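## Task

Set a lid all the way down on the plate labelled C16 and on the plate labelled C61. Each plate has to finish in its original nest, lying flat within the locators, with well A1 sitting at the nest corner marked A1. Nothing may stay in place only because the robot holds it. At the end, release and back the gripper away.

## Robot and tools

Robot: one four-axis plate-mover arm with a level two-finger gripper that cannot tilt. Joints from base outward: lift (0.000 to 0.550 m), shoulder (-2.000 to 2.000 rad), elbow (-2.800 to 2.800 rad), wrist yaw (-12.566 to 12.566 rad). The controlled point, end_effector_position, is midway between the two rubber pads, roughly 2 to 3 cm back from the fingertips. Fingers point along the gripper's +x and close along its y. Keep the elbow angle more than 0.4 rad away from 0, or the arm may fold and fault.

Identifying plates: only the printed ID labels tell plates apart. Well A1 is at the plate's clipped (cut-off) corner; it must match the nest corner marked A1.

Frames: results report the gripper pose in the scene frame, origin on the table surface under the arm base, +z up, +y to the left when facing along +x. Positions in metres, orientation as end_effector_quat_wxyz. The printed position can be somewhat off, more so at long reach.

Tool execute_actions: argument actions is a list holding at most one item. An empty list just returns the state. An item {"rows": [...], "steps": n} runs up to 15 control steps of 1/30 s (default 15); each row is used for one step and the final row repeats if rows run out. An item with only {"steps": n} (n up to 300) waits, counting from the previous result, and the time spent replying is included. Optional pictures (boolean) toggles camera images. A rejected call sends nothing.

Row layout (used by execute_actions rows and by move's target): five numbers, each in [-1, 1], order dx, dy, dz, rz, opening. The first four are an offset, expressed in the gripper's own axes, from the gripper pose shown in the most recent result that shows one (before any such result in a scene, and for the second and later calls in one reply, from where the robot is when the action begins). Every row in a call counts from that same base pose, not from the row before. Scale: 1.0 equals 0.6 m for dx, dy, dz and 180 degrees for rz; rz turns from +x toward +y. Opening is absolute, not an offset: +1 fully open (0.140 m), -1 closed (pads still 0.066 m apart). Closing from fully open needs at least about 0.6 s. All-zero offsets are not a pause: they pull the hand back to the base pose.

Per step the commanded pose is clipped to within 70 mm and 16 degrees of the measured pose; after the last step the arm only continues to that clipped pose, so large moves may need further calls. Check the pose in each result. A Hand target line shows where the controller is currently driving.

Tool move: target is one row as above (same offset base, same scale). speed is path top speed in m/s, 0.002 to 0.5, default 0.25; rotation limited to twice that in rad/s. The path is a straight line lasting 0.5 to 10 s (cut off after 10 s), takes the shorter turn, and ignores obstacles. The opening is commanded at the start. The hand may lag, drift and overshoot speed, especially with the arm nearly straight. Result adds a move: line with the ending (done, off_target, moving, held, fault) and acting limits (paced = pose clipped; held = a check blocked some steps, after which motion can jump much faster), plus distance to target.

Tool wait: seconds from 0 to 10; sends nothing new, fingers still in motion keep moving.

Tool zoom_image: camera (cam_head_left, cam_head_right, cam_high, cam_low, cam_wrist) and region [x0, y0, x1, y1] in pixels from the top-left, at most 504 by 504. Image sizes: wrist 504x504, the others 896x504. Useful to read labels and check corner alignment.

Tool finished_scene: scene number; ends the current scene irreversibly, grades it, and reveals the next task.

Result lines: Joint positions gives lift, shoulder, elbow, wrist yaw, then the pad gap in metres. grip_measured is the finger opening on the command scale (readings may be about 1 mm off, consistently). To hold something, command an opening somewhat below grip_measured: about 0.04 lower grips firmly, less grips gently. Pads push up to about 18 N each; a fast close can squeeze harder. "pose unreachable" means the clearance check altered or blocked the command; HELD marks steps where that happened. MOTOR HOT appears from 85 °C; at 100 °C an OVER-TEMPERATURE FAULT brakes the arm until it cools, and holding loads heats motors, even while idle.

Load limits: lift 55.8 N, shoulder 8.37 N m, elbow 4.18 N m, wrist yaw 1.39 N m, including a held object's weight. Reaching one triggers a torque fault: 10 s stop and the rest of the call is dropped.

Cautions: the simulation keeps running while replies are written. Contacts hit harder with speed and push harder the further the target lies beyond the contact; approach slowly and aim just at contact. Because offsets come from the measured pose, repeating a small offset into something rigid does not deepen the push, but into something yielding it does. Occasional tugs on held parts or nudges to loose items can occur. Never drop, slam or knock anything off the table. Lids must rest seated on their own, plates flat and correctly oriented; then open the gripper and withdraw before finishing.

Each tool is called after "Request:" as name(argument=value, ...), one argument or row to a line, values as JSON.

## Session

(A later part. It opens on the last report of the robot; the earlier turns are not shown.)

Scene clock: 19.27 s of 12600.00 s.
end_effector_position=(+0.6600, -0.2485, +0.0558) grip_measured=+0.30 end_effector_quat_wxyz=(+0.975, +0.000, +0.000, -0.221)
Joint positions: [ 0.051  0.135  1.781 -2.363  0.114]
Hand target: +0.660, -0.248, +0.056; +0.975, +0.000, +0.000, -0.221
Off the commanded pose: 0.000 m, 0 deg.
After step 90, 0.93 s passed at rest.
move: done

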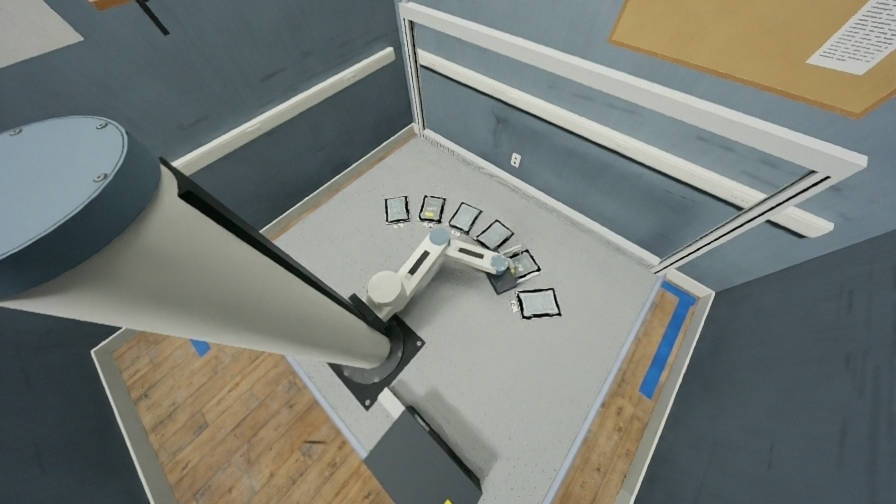

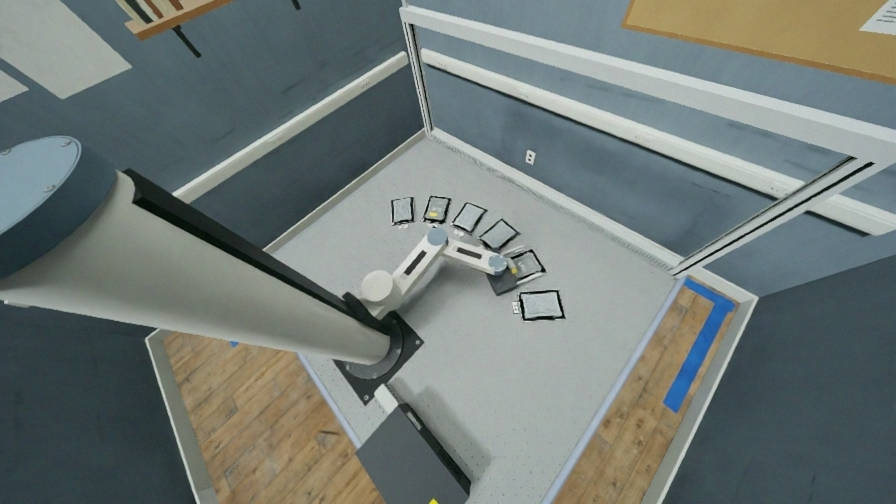

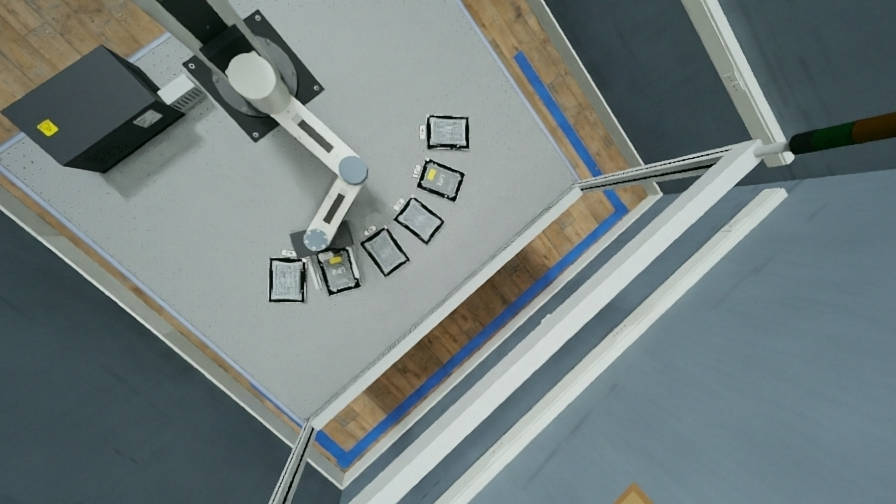

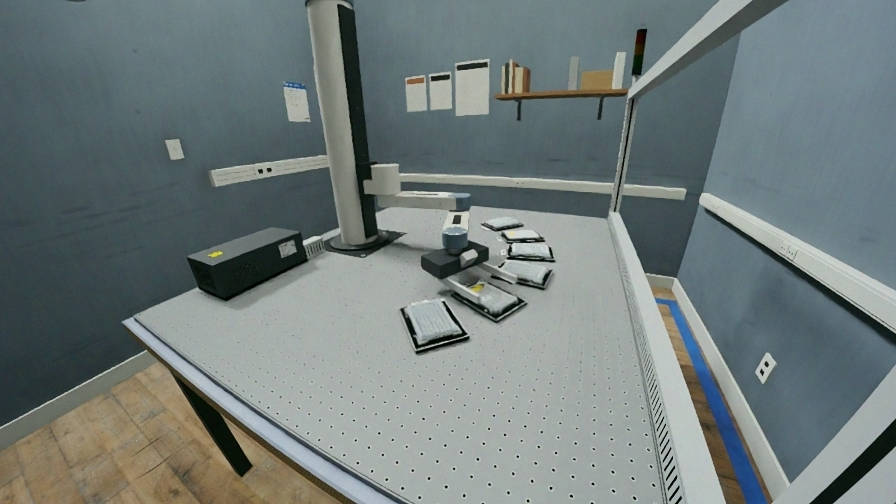

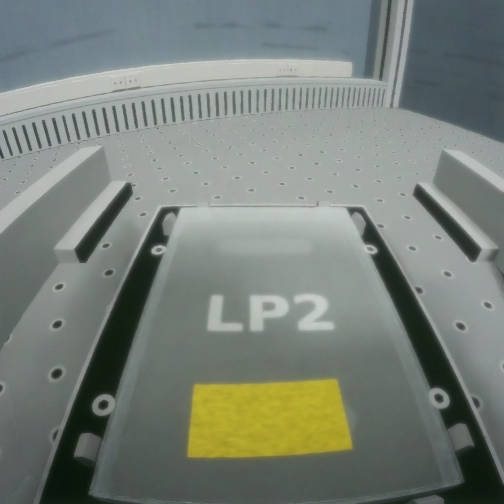

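Request:
move(
  target=[0, 0.004, -0.008, 0, 0.0],
  speed=0.05,
)

Request:
zoom_image(
  camera="cam_wrist",
  region=[60, 140, 228, 280],
)

Request:
zoom_image(
  camera="cam_wrist",
  region=[336, 140, 504, 280],
)

Scene clock: 25.90 s of 12600.00 s.
end_effector_position=(+0.6611, -0.2463, +0.0270) grip_measured=+0.00 end_effector_quat_wxyz=(+0.975, +0.000, +0.000, -0.221)
Joint positions: [ 0.022  0.141  1.781 -2.368  0.103]
Hand target: +0.661, -0.246, +0.027; +0.975, +0.000, +0.000, -0.221
Off the commanded pose: 0.000 m, 0 deg.
After step 90, 1.17 s passed at rest.
move: done

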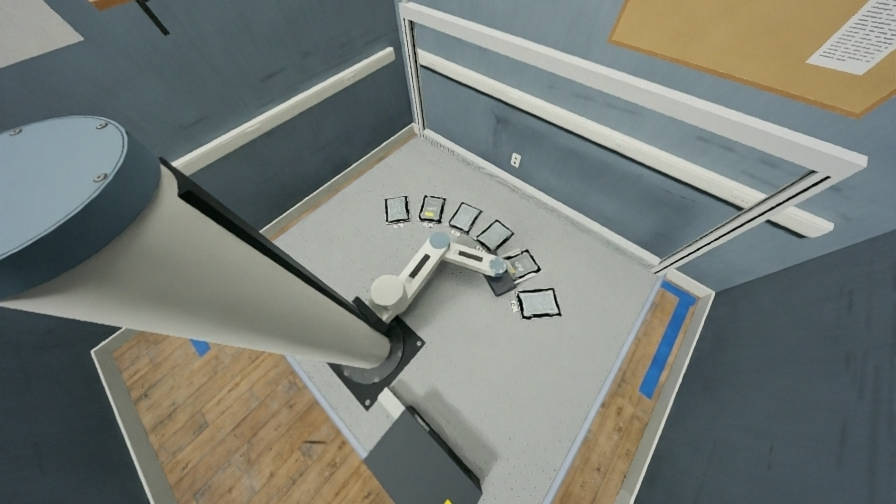

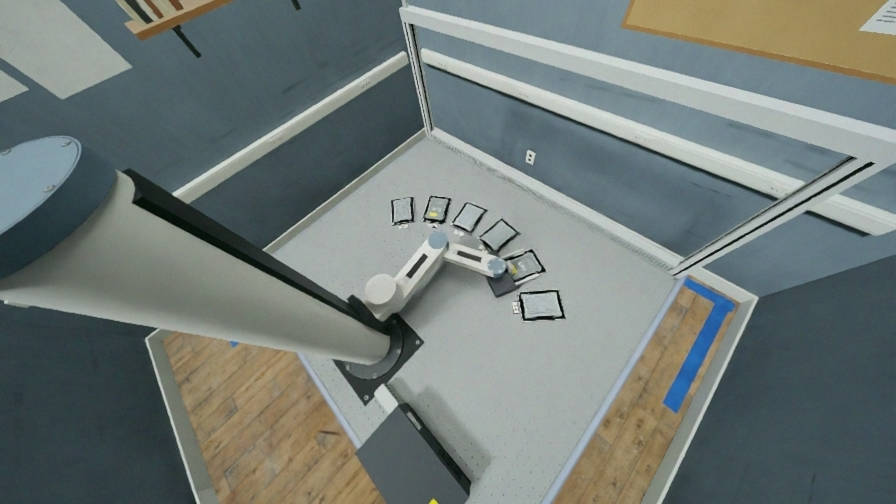

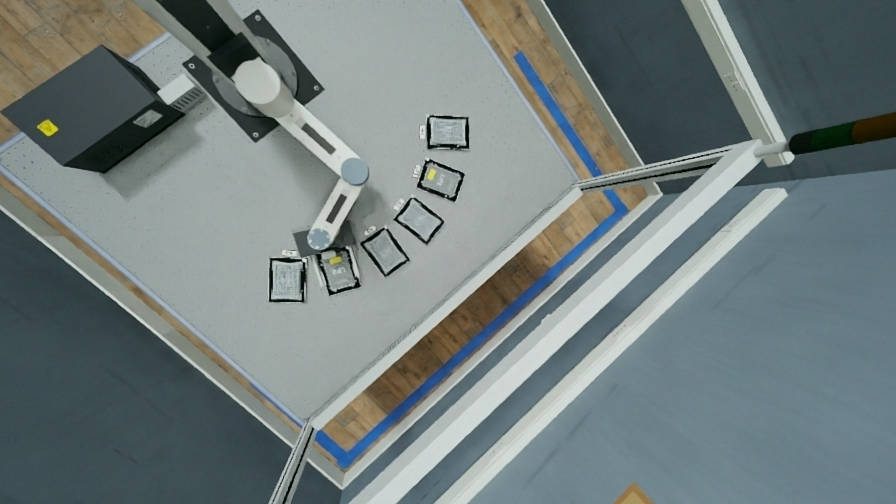

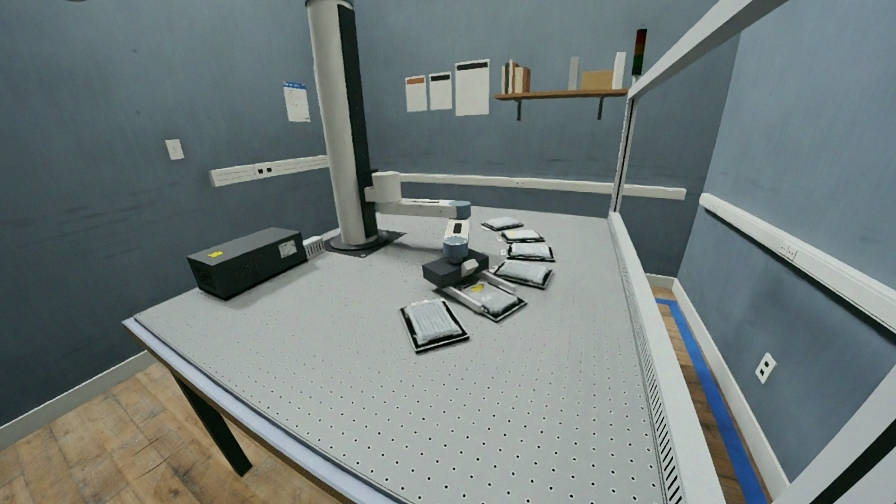

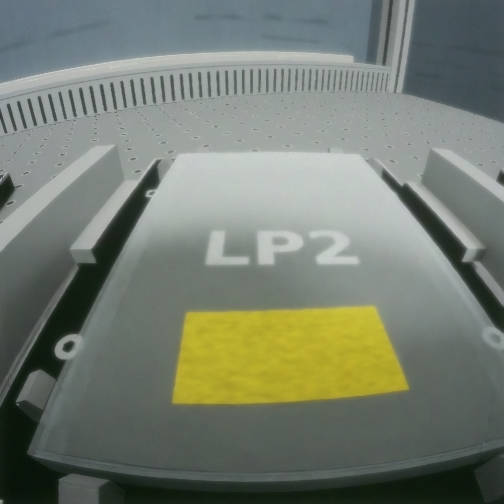

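Region (60, 140, 228, 280) of cam_wrist's 504x504 image, scaled by 3.000, with more detail than that image has.

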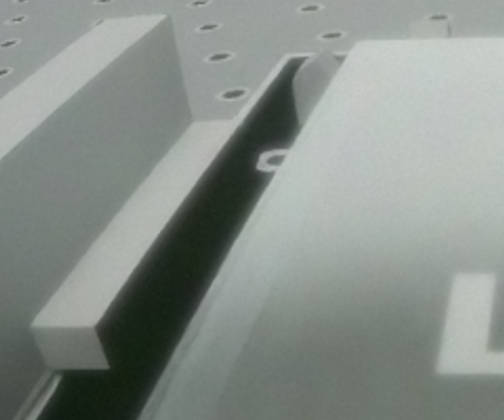

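Region (336, 140, 504, 280) of cam_wrist's 504x504 image, scaled by 3.000, with more detail than that image has.

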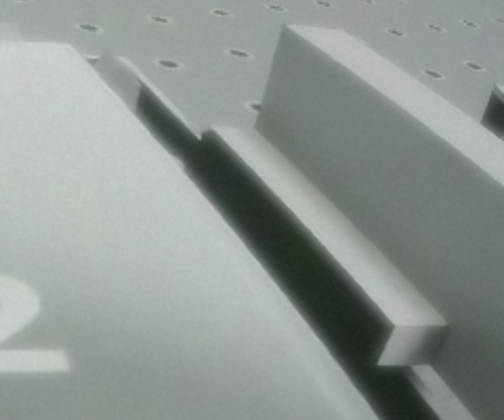

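Request:
execute_actions(
  actions=[
    {"rows": [[0,0,-0.0025,0,0],[0,0,-0.0025,0,-0.1],[0,0,-0.0025,0,-0.2],[0,0,-0.0025,0,-0.28],[0,0,-0.0025,0,-0.34],[0,0,-0.0025,0,-0.38],[0,0,-0.0025,0,-0.41],[0,0,-0.0025,0,-0.43],[0,0,-0.0025,0,-0.45],[0,0,-0.0025,0,-0.47],[0,0,-0.0025,0,-0.49],[0,0,-0.0025,0,-0.51],[0,0,-0.0025,0,-0.52]], "steps": 15},
  ],
  pictures=false,
)

Request:
execute_actions(
  actions=[],
)

Scene clock: 28.03 s of 12600.00 s.
end_effector_position=(+0.6611, -0.2463, +0.0255) grip_measured=-0.47 end_effector_quat_wxyz=(+0.975, +0.000, +0.000, -0.221)
Joint positions: [ 0.02   0.141  1.781 -2.368  0.086]
Hand target: +0.661, -0.246, +0.025; +0.975, +0.000, +0.000, -0.221
Off the commanded pose: 0.000 m, 0 deg.
Steps of this call (steps 1 to 49: nothing new was sent; steps 50 to 64: all 15 steps of this action). Readings (end_effector_position):
50: (+0.6611, -0.2463, +0.0267)
51: (+0.6611, -0.2463, +0.0255)
53: (+0.6611, -0.2463, +0.0254)
57: (+0.6611, -0.2463, +0.0255)
64: the state above

Scene clock: 28.03 s of 12600.00 s.
end_effector_position=(+0.6611, -0.2463, +0.0255) grip_measured=-0.47 end_effector_quat_wxyz=(+0.975, +0.000, +0.000, -0.221)
Joint positions: [ 0.02   0.141  1.781 -2.368  0.086]
Hand target: +0.661, -0.246, +0.025; +0.975, +0.000, +0.000, -0.221
Off the commanded pose: 0.000 m, 0 deg.

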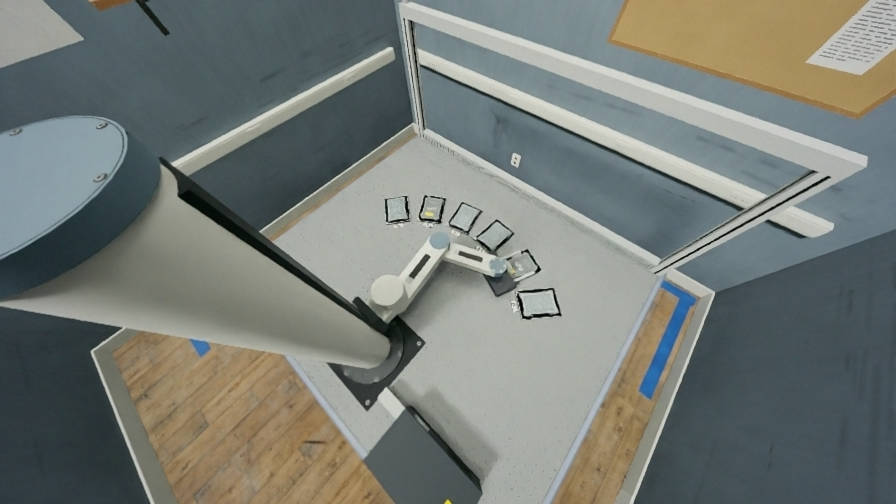

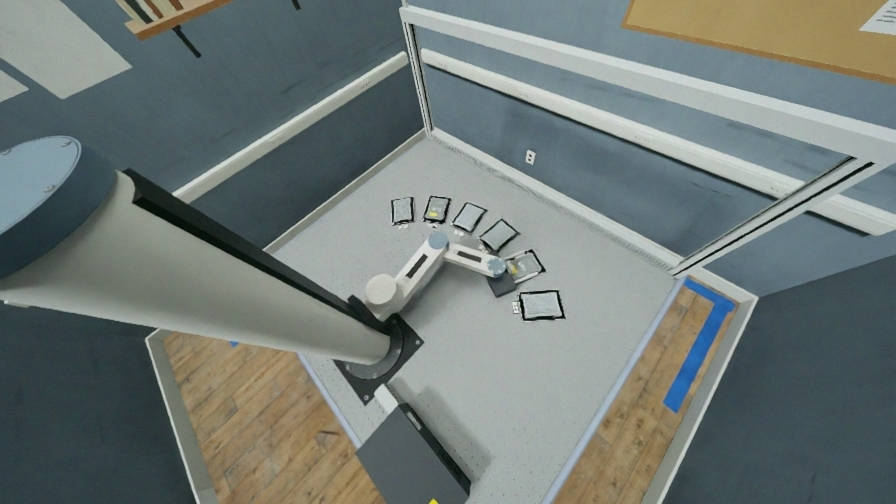

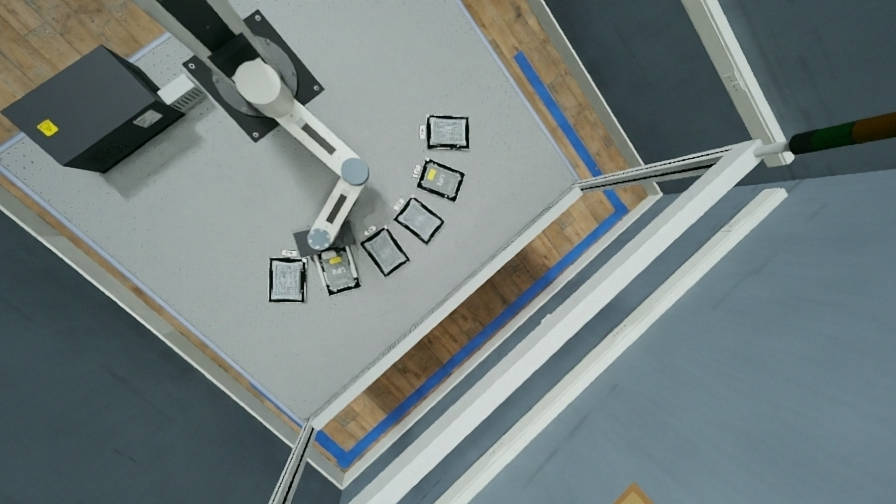

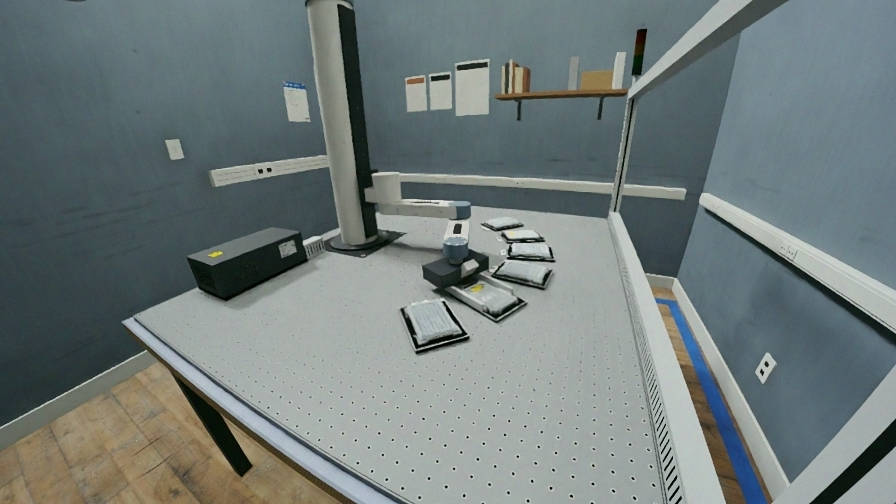

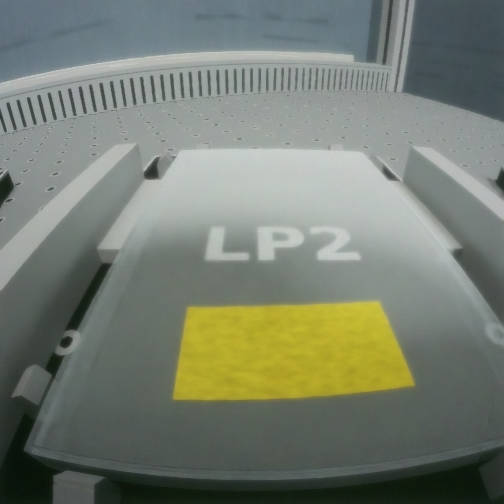

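Request:
move(
  target=[0, 0, 0.05, 0, -0.52],
  speed=0.1,
)

Scene clock: 29.07 s of 12600.00 s.
end_effector_position=(+0.6615, -0.2460, +0.0552) grip_measured=-0.47 end_effector_quat_wxyz=(+0.975, +0.000, +0.000, -0.221)
Joint positions: [ 0.05   0.141  1.782 -2.368  0.086]
Hand target: +0.661, -0.246, +0.055; +0.975, +0.000, +0.000, -0.221
Off the commanded pose: 0.001 m, 0 deg.
move: done

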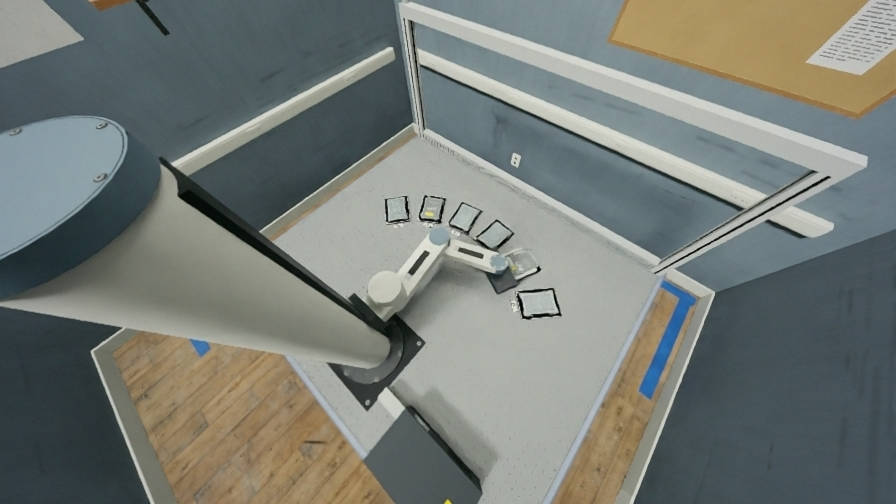

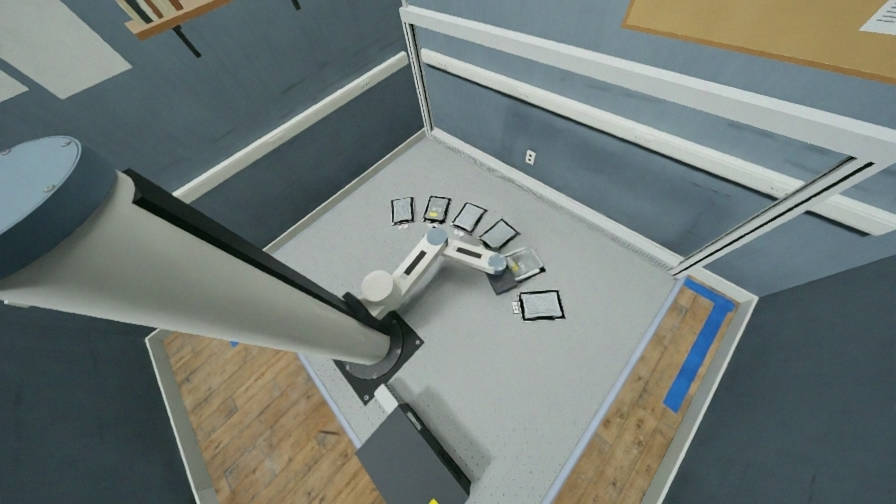

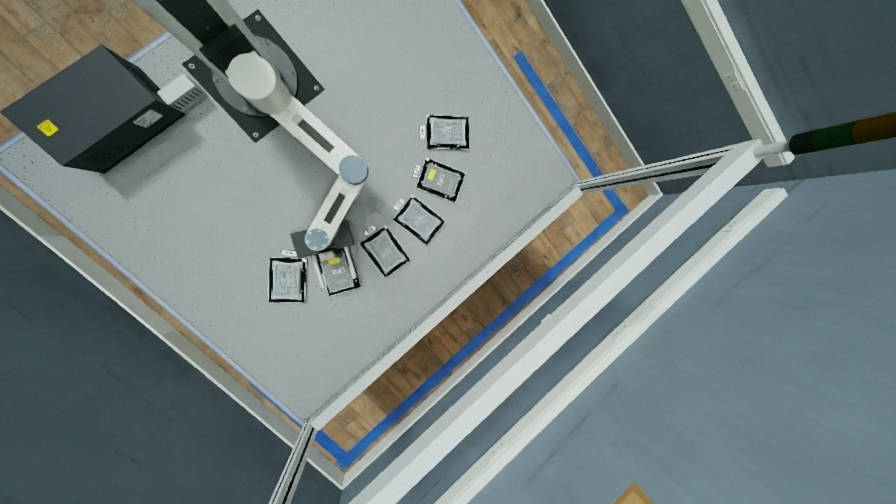

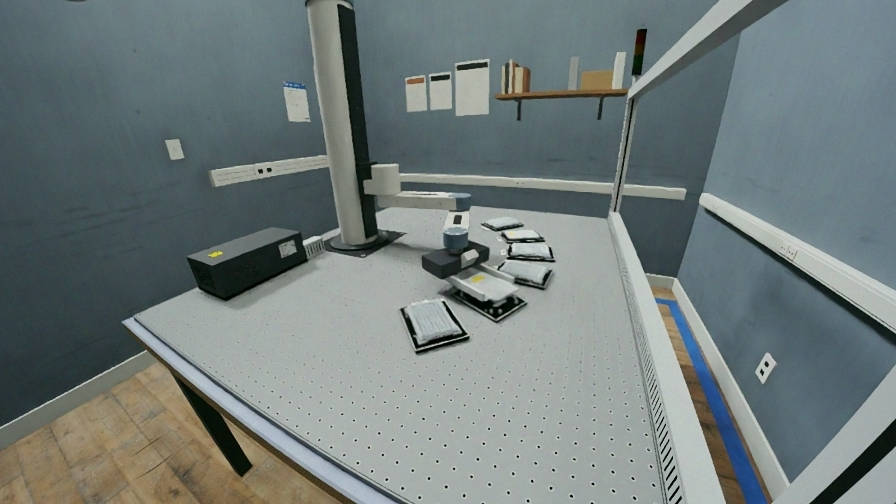

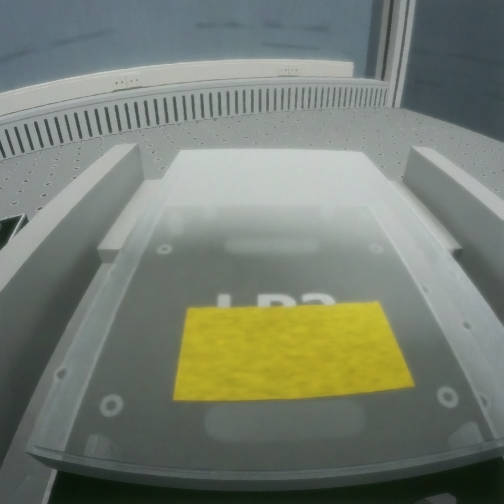

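Request:
move(
  target=[-0.0377, 0.2789, 0, 0.097, -0.52],
  speed=0.25,
)

Scene clock: 31.00 s of 12600.00 s.
end_effector_position=(+0.7132, -0.0850, +0.0553) grip_measured=-0.47 end_effector_quat_wxyz=(+0.998, +0.000, +0.000, -0.070)
Joint positions: [ 0.05   0.456  1.78  -2.375  0.086]
Hand target: +0.713, -0.085, +0.055; +0.998, +0.000, +0.000, -0.070
Off the commanded pose: 0.000 m, 0 deg.
move: done

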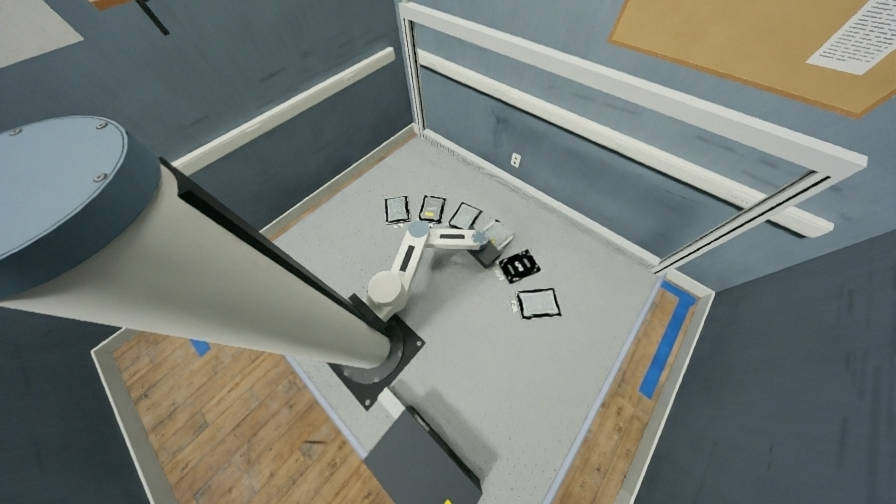

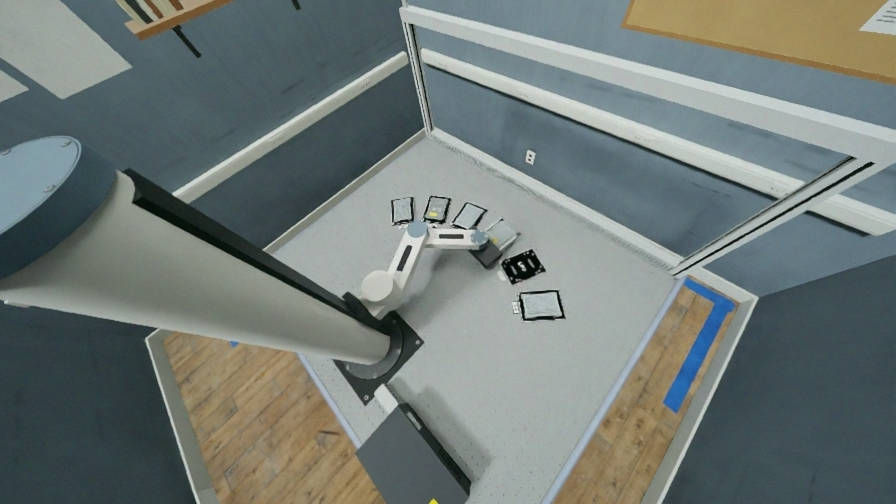

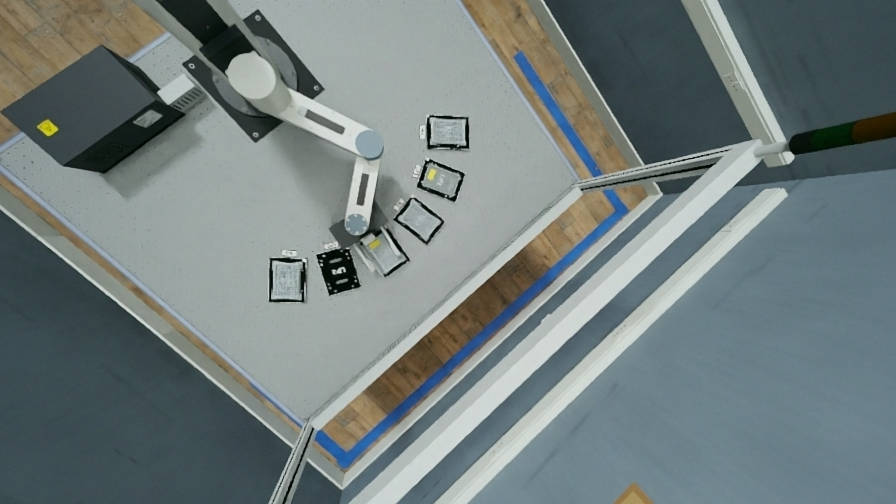

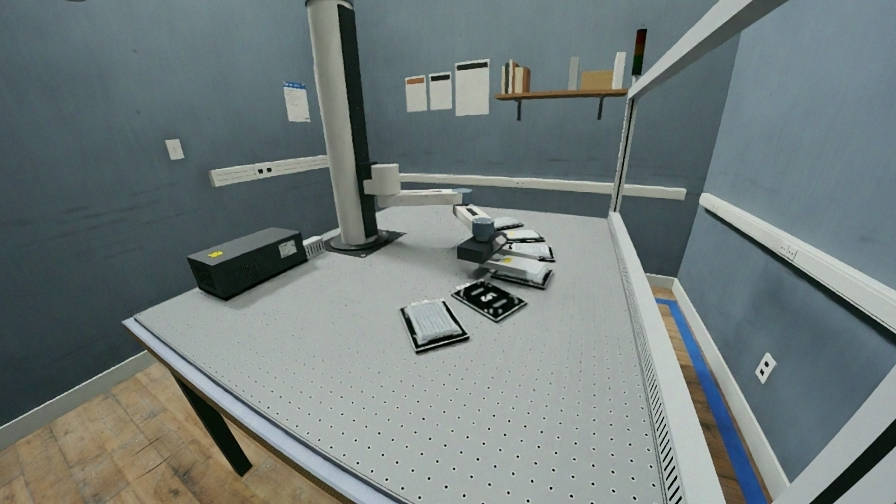

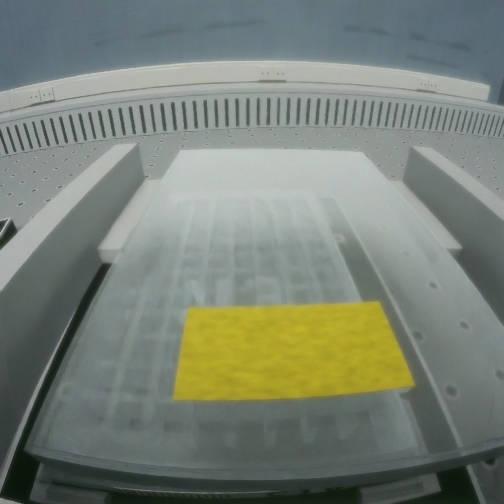

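Request:
move(
  target=[0.013, 0.025, 0, 0.005, -0.52],
  speed=0.15,
)

Request:
zoom_image(
  camera="cam_wrist",
  region=[100, 160, 450, 300],
)

Request:
zoom_image(
  camera="cam_wrist",
  region=[0, 330, 504, 504],
)

Scene clock: 32.53 s of 12600.00 s.
end_effector_position=(+0.7230, -0.0712, +0.0553) grip_measured=-0.47 end_effector_quat_wxyz=(+0.998, +0.000, +0.000, -0.062)
Joint positions: [ 0.05   0.466  1.829 -2.418  0.086]
Hand target: +0.723, -0.071, +0.055; +0.998, +0.000, +0.000, -0.062
Off the commanded pose: 0.000 m, 0 deg.
move: done

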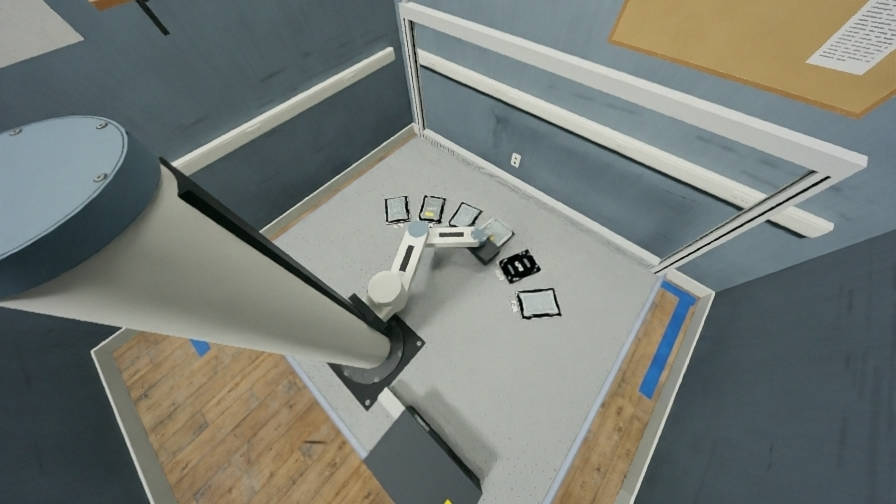

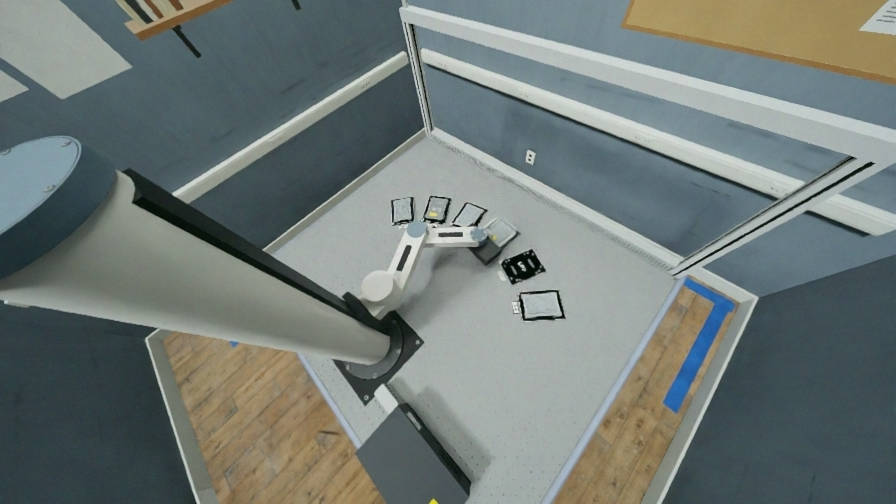

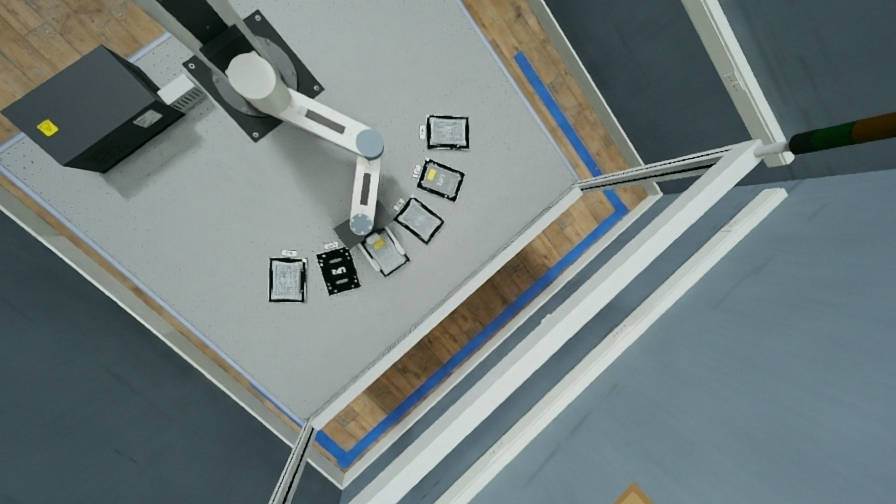

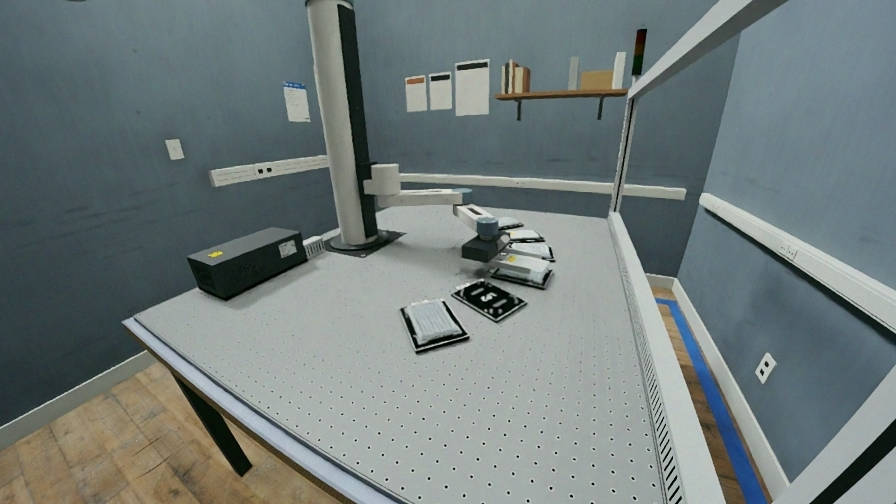

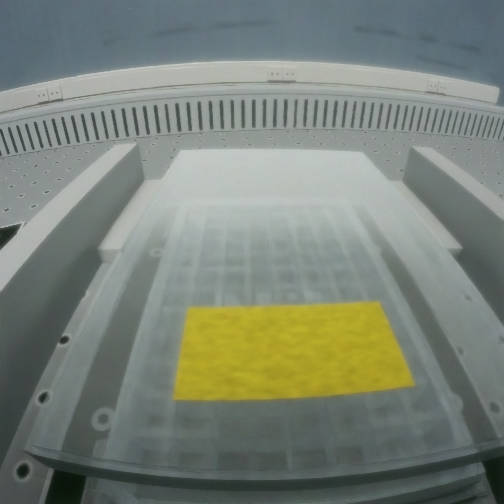

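Region (100, 160, 450, 300) of cam_wrist's 504x504 image, scaled by 1.440, with more detail than that image has; it fills the top 202 rows of this view, and the rest is white.

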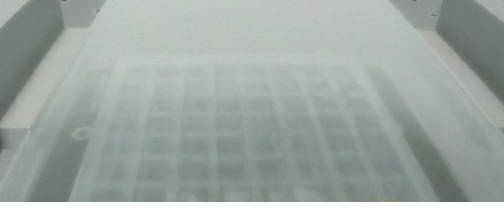

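Region (0, 330, 504, 504) of cam_wrist's 504x504 image, scaled by 1.000; it fills the top 174 rows of this view, and the rest is white.

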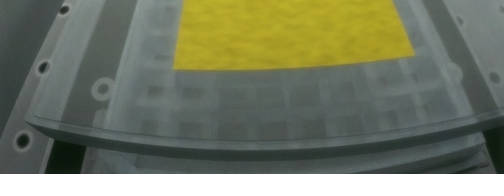

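Request:
move(
  target=[-0.004, 0.002, -0.018, 0.008, -0.52],
  speed=0.08,
)

Request:
zoom_image(
  camera="cam_wrist",
  region=[130, 140, 410, 300],
)

Request:
zoom_image(
  camera="cam_wrist",
  region=[0, 350, 200, 504],
)

Request:
zoom_image(
  camera="cam_wrist",
  region=[304, 350, 504, 504],
)

Scene clock: 35.43 s of 12600.00 s.
end_effector_position=(+0.7208, -0.0698, +0.0444) grip_measured=-0.47 end_effector_quat_wxyz=(+0.999, +0.000, +0.000, -0.049)
Joint positions: [ 0.039  0.467  1.814 -2.379  0.086]
Hand target: +0.721, -0.070, +0.044; +0.999, +0.000, +0.000, -0.049
Off the commanded pose: 0.000 m, 0 deg.
move: done

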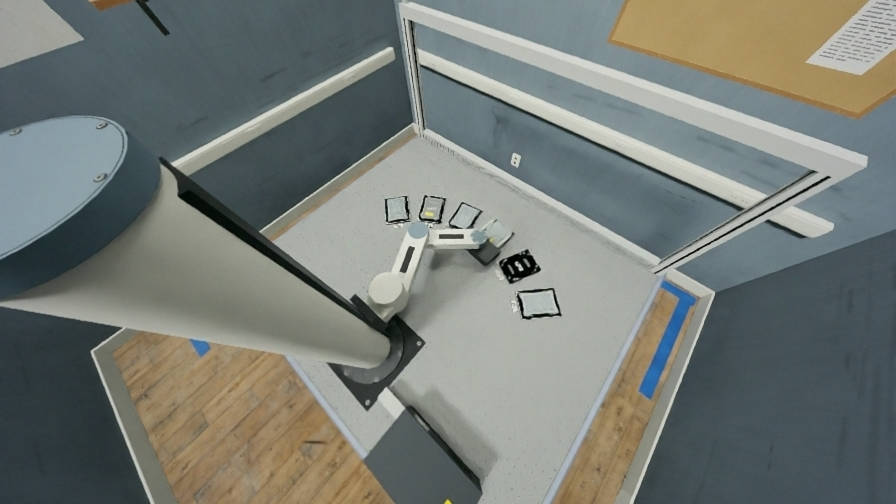

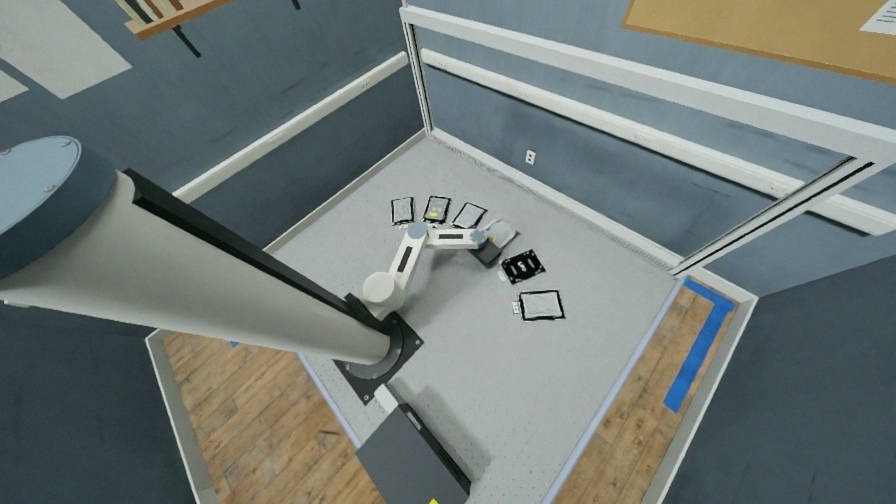

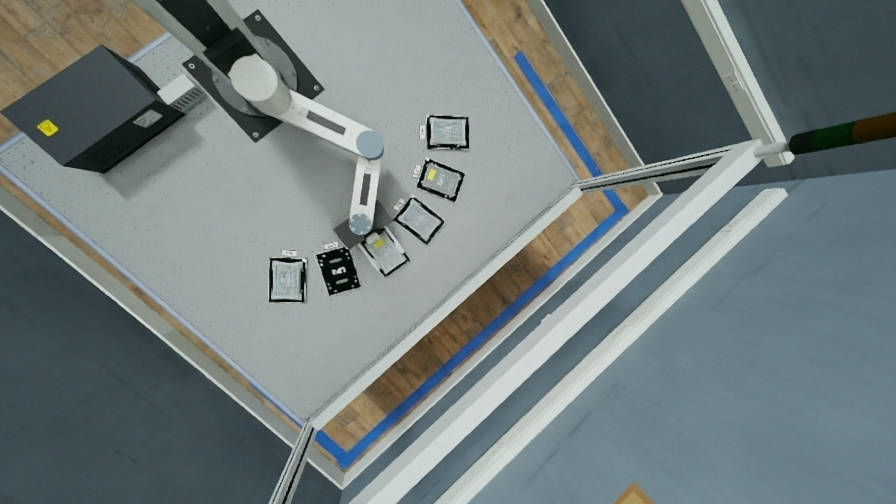

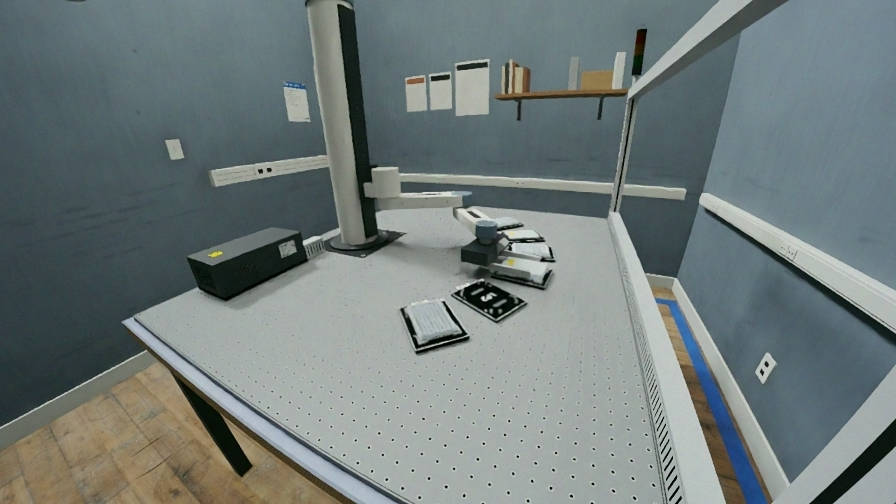

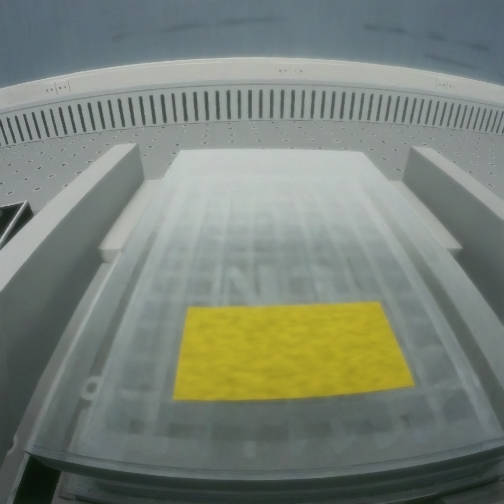

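Region (130, 140, 410, 300) of cam_wrist's 504x504 image, scaled by 1.800, with more detail than that image has; it fills the top 288 rows of this view, and the rest is white.

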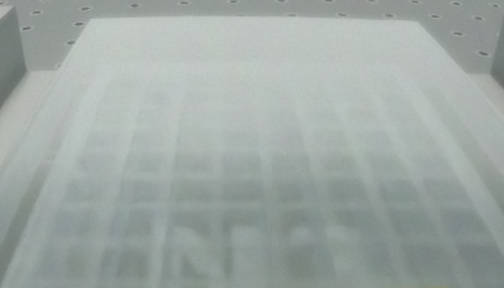

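Region (0, 350, 200, 504) of cam_wrist's 504x504 image, scaled by 2.520, with more detail than that image has; it fills the top 388 rows of this view, and the rest is white.

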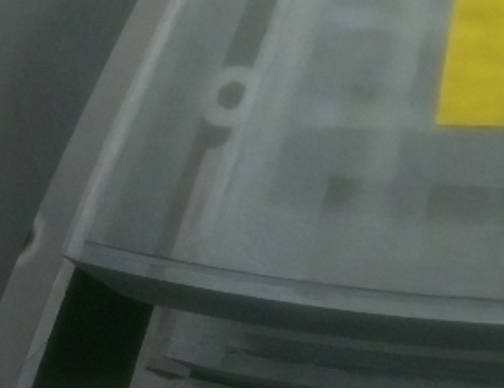

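Region (304, 350, 504, 504) of cam_wrist's 504x504 image, scaled by 2.520, with more detail than that image has; it fills the top 388 rows of this view, and the rest is white.

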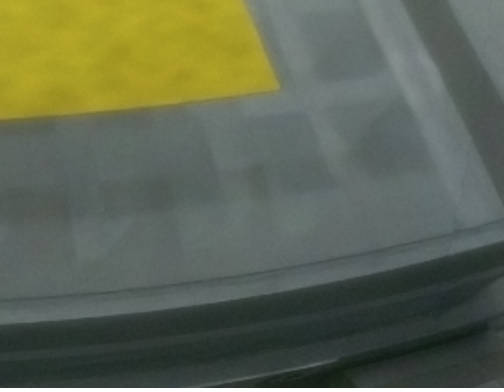

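Request:
zoom_image(
  camera="cam_wrist",
  region=[140, 145, 260, 245],
)

Request:
zoom_image(
  camera="cam_wrist",
  region=[290, 145, 410, 245],
)

Request:
zoom_image(
  camera="cam_low",
  region=[470, 240, 570, 300],
)

Request:
zoom_image(
  camera="cam_high",
  region=[350, 220, 420, 285],
)

Region (140, 145, 260, 245) of cam_wrist's 504x504 image, scaled by 4.200, with more detail than that image has.

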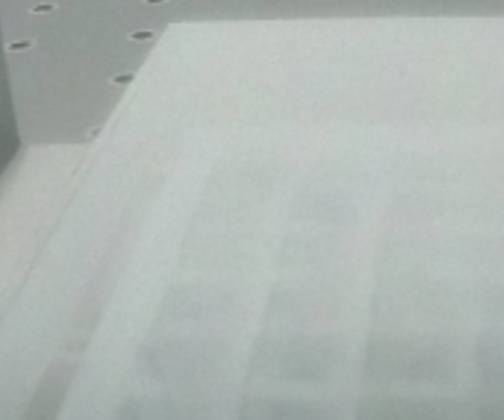

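Region (290, 145, 410, 245) of cam_wrist's 504x504 image, scaled by 4.200, with more detail than that image has.

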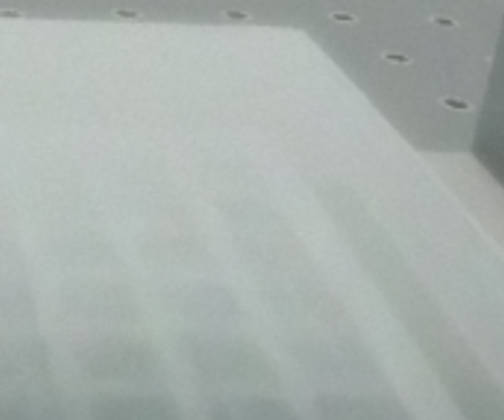

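Region (470, 240, 570, 300) of cam_low's 896x504 image, scaled by 5.040, with more detail than that image has; it fills the top 302 rows of this view, and the rest is white.

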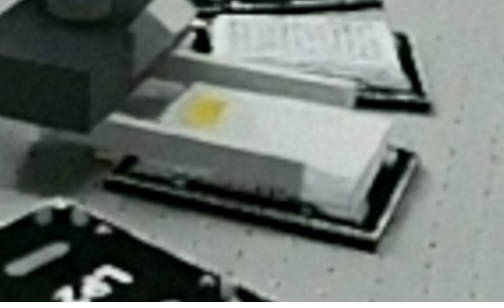

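Region (350, 220, 420, 285) of cam_high's 896x504 image, scaled by 7.200, with more detail than that image has; it fills the top 468 rows of this view, and the rest is white.

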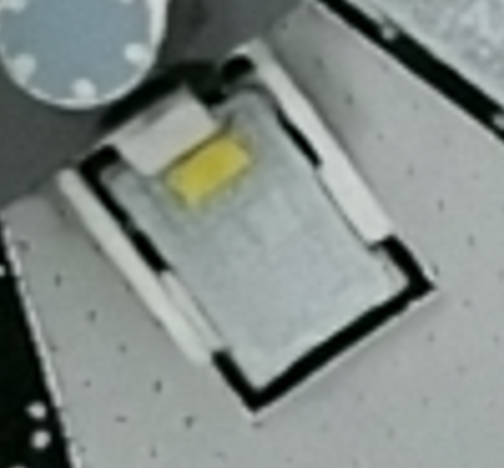

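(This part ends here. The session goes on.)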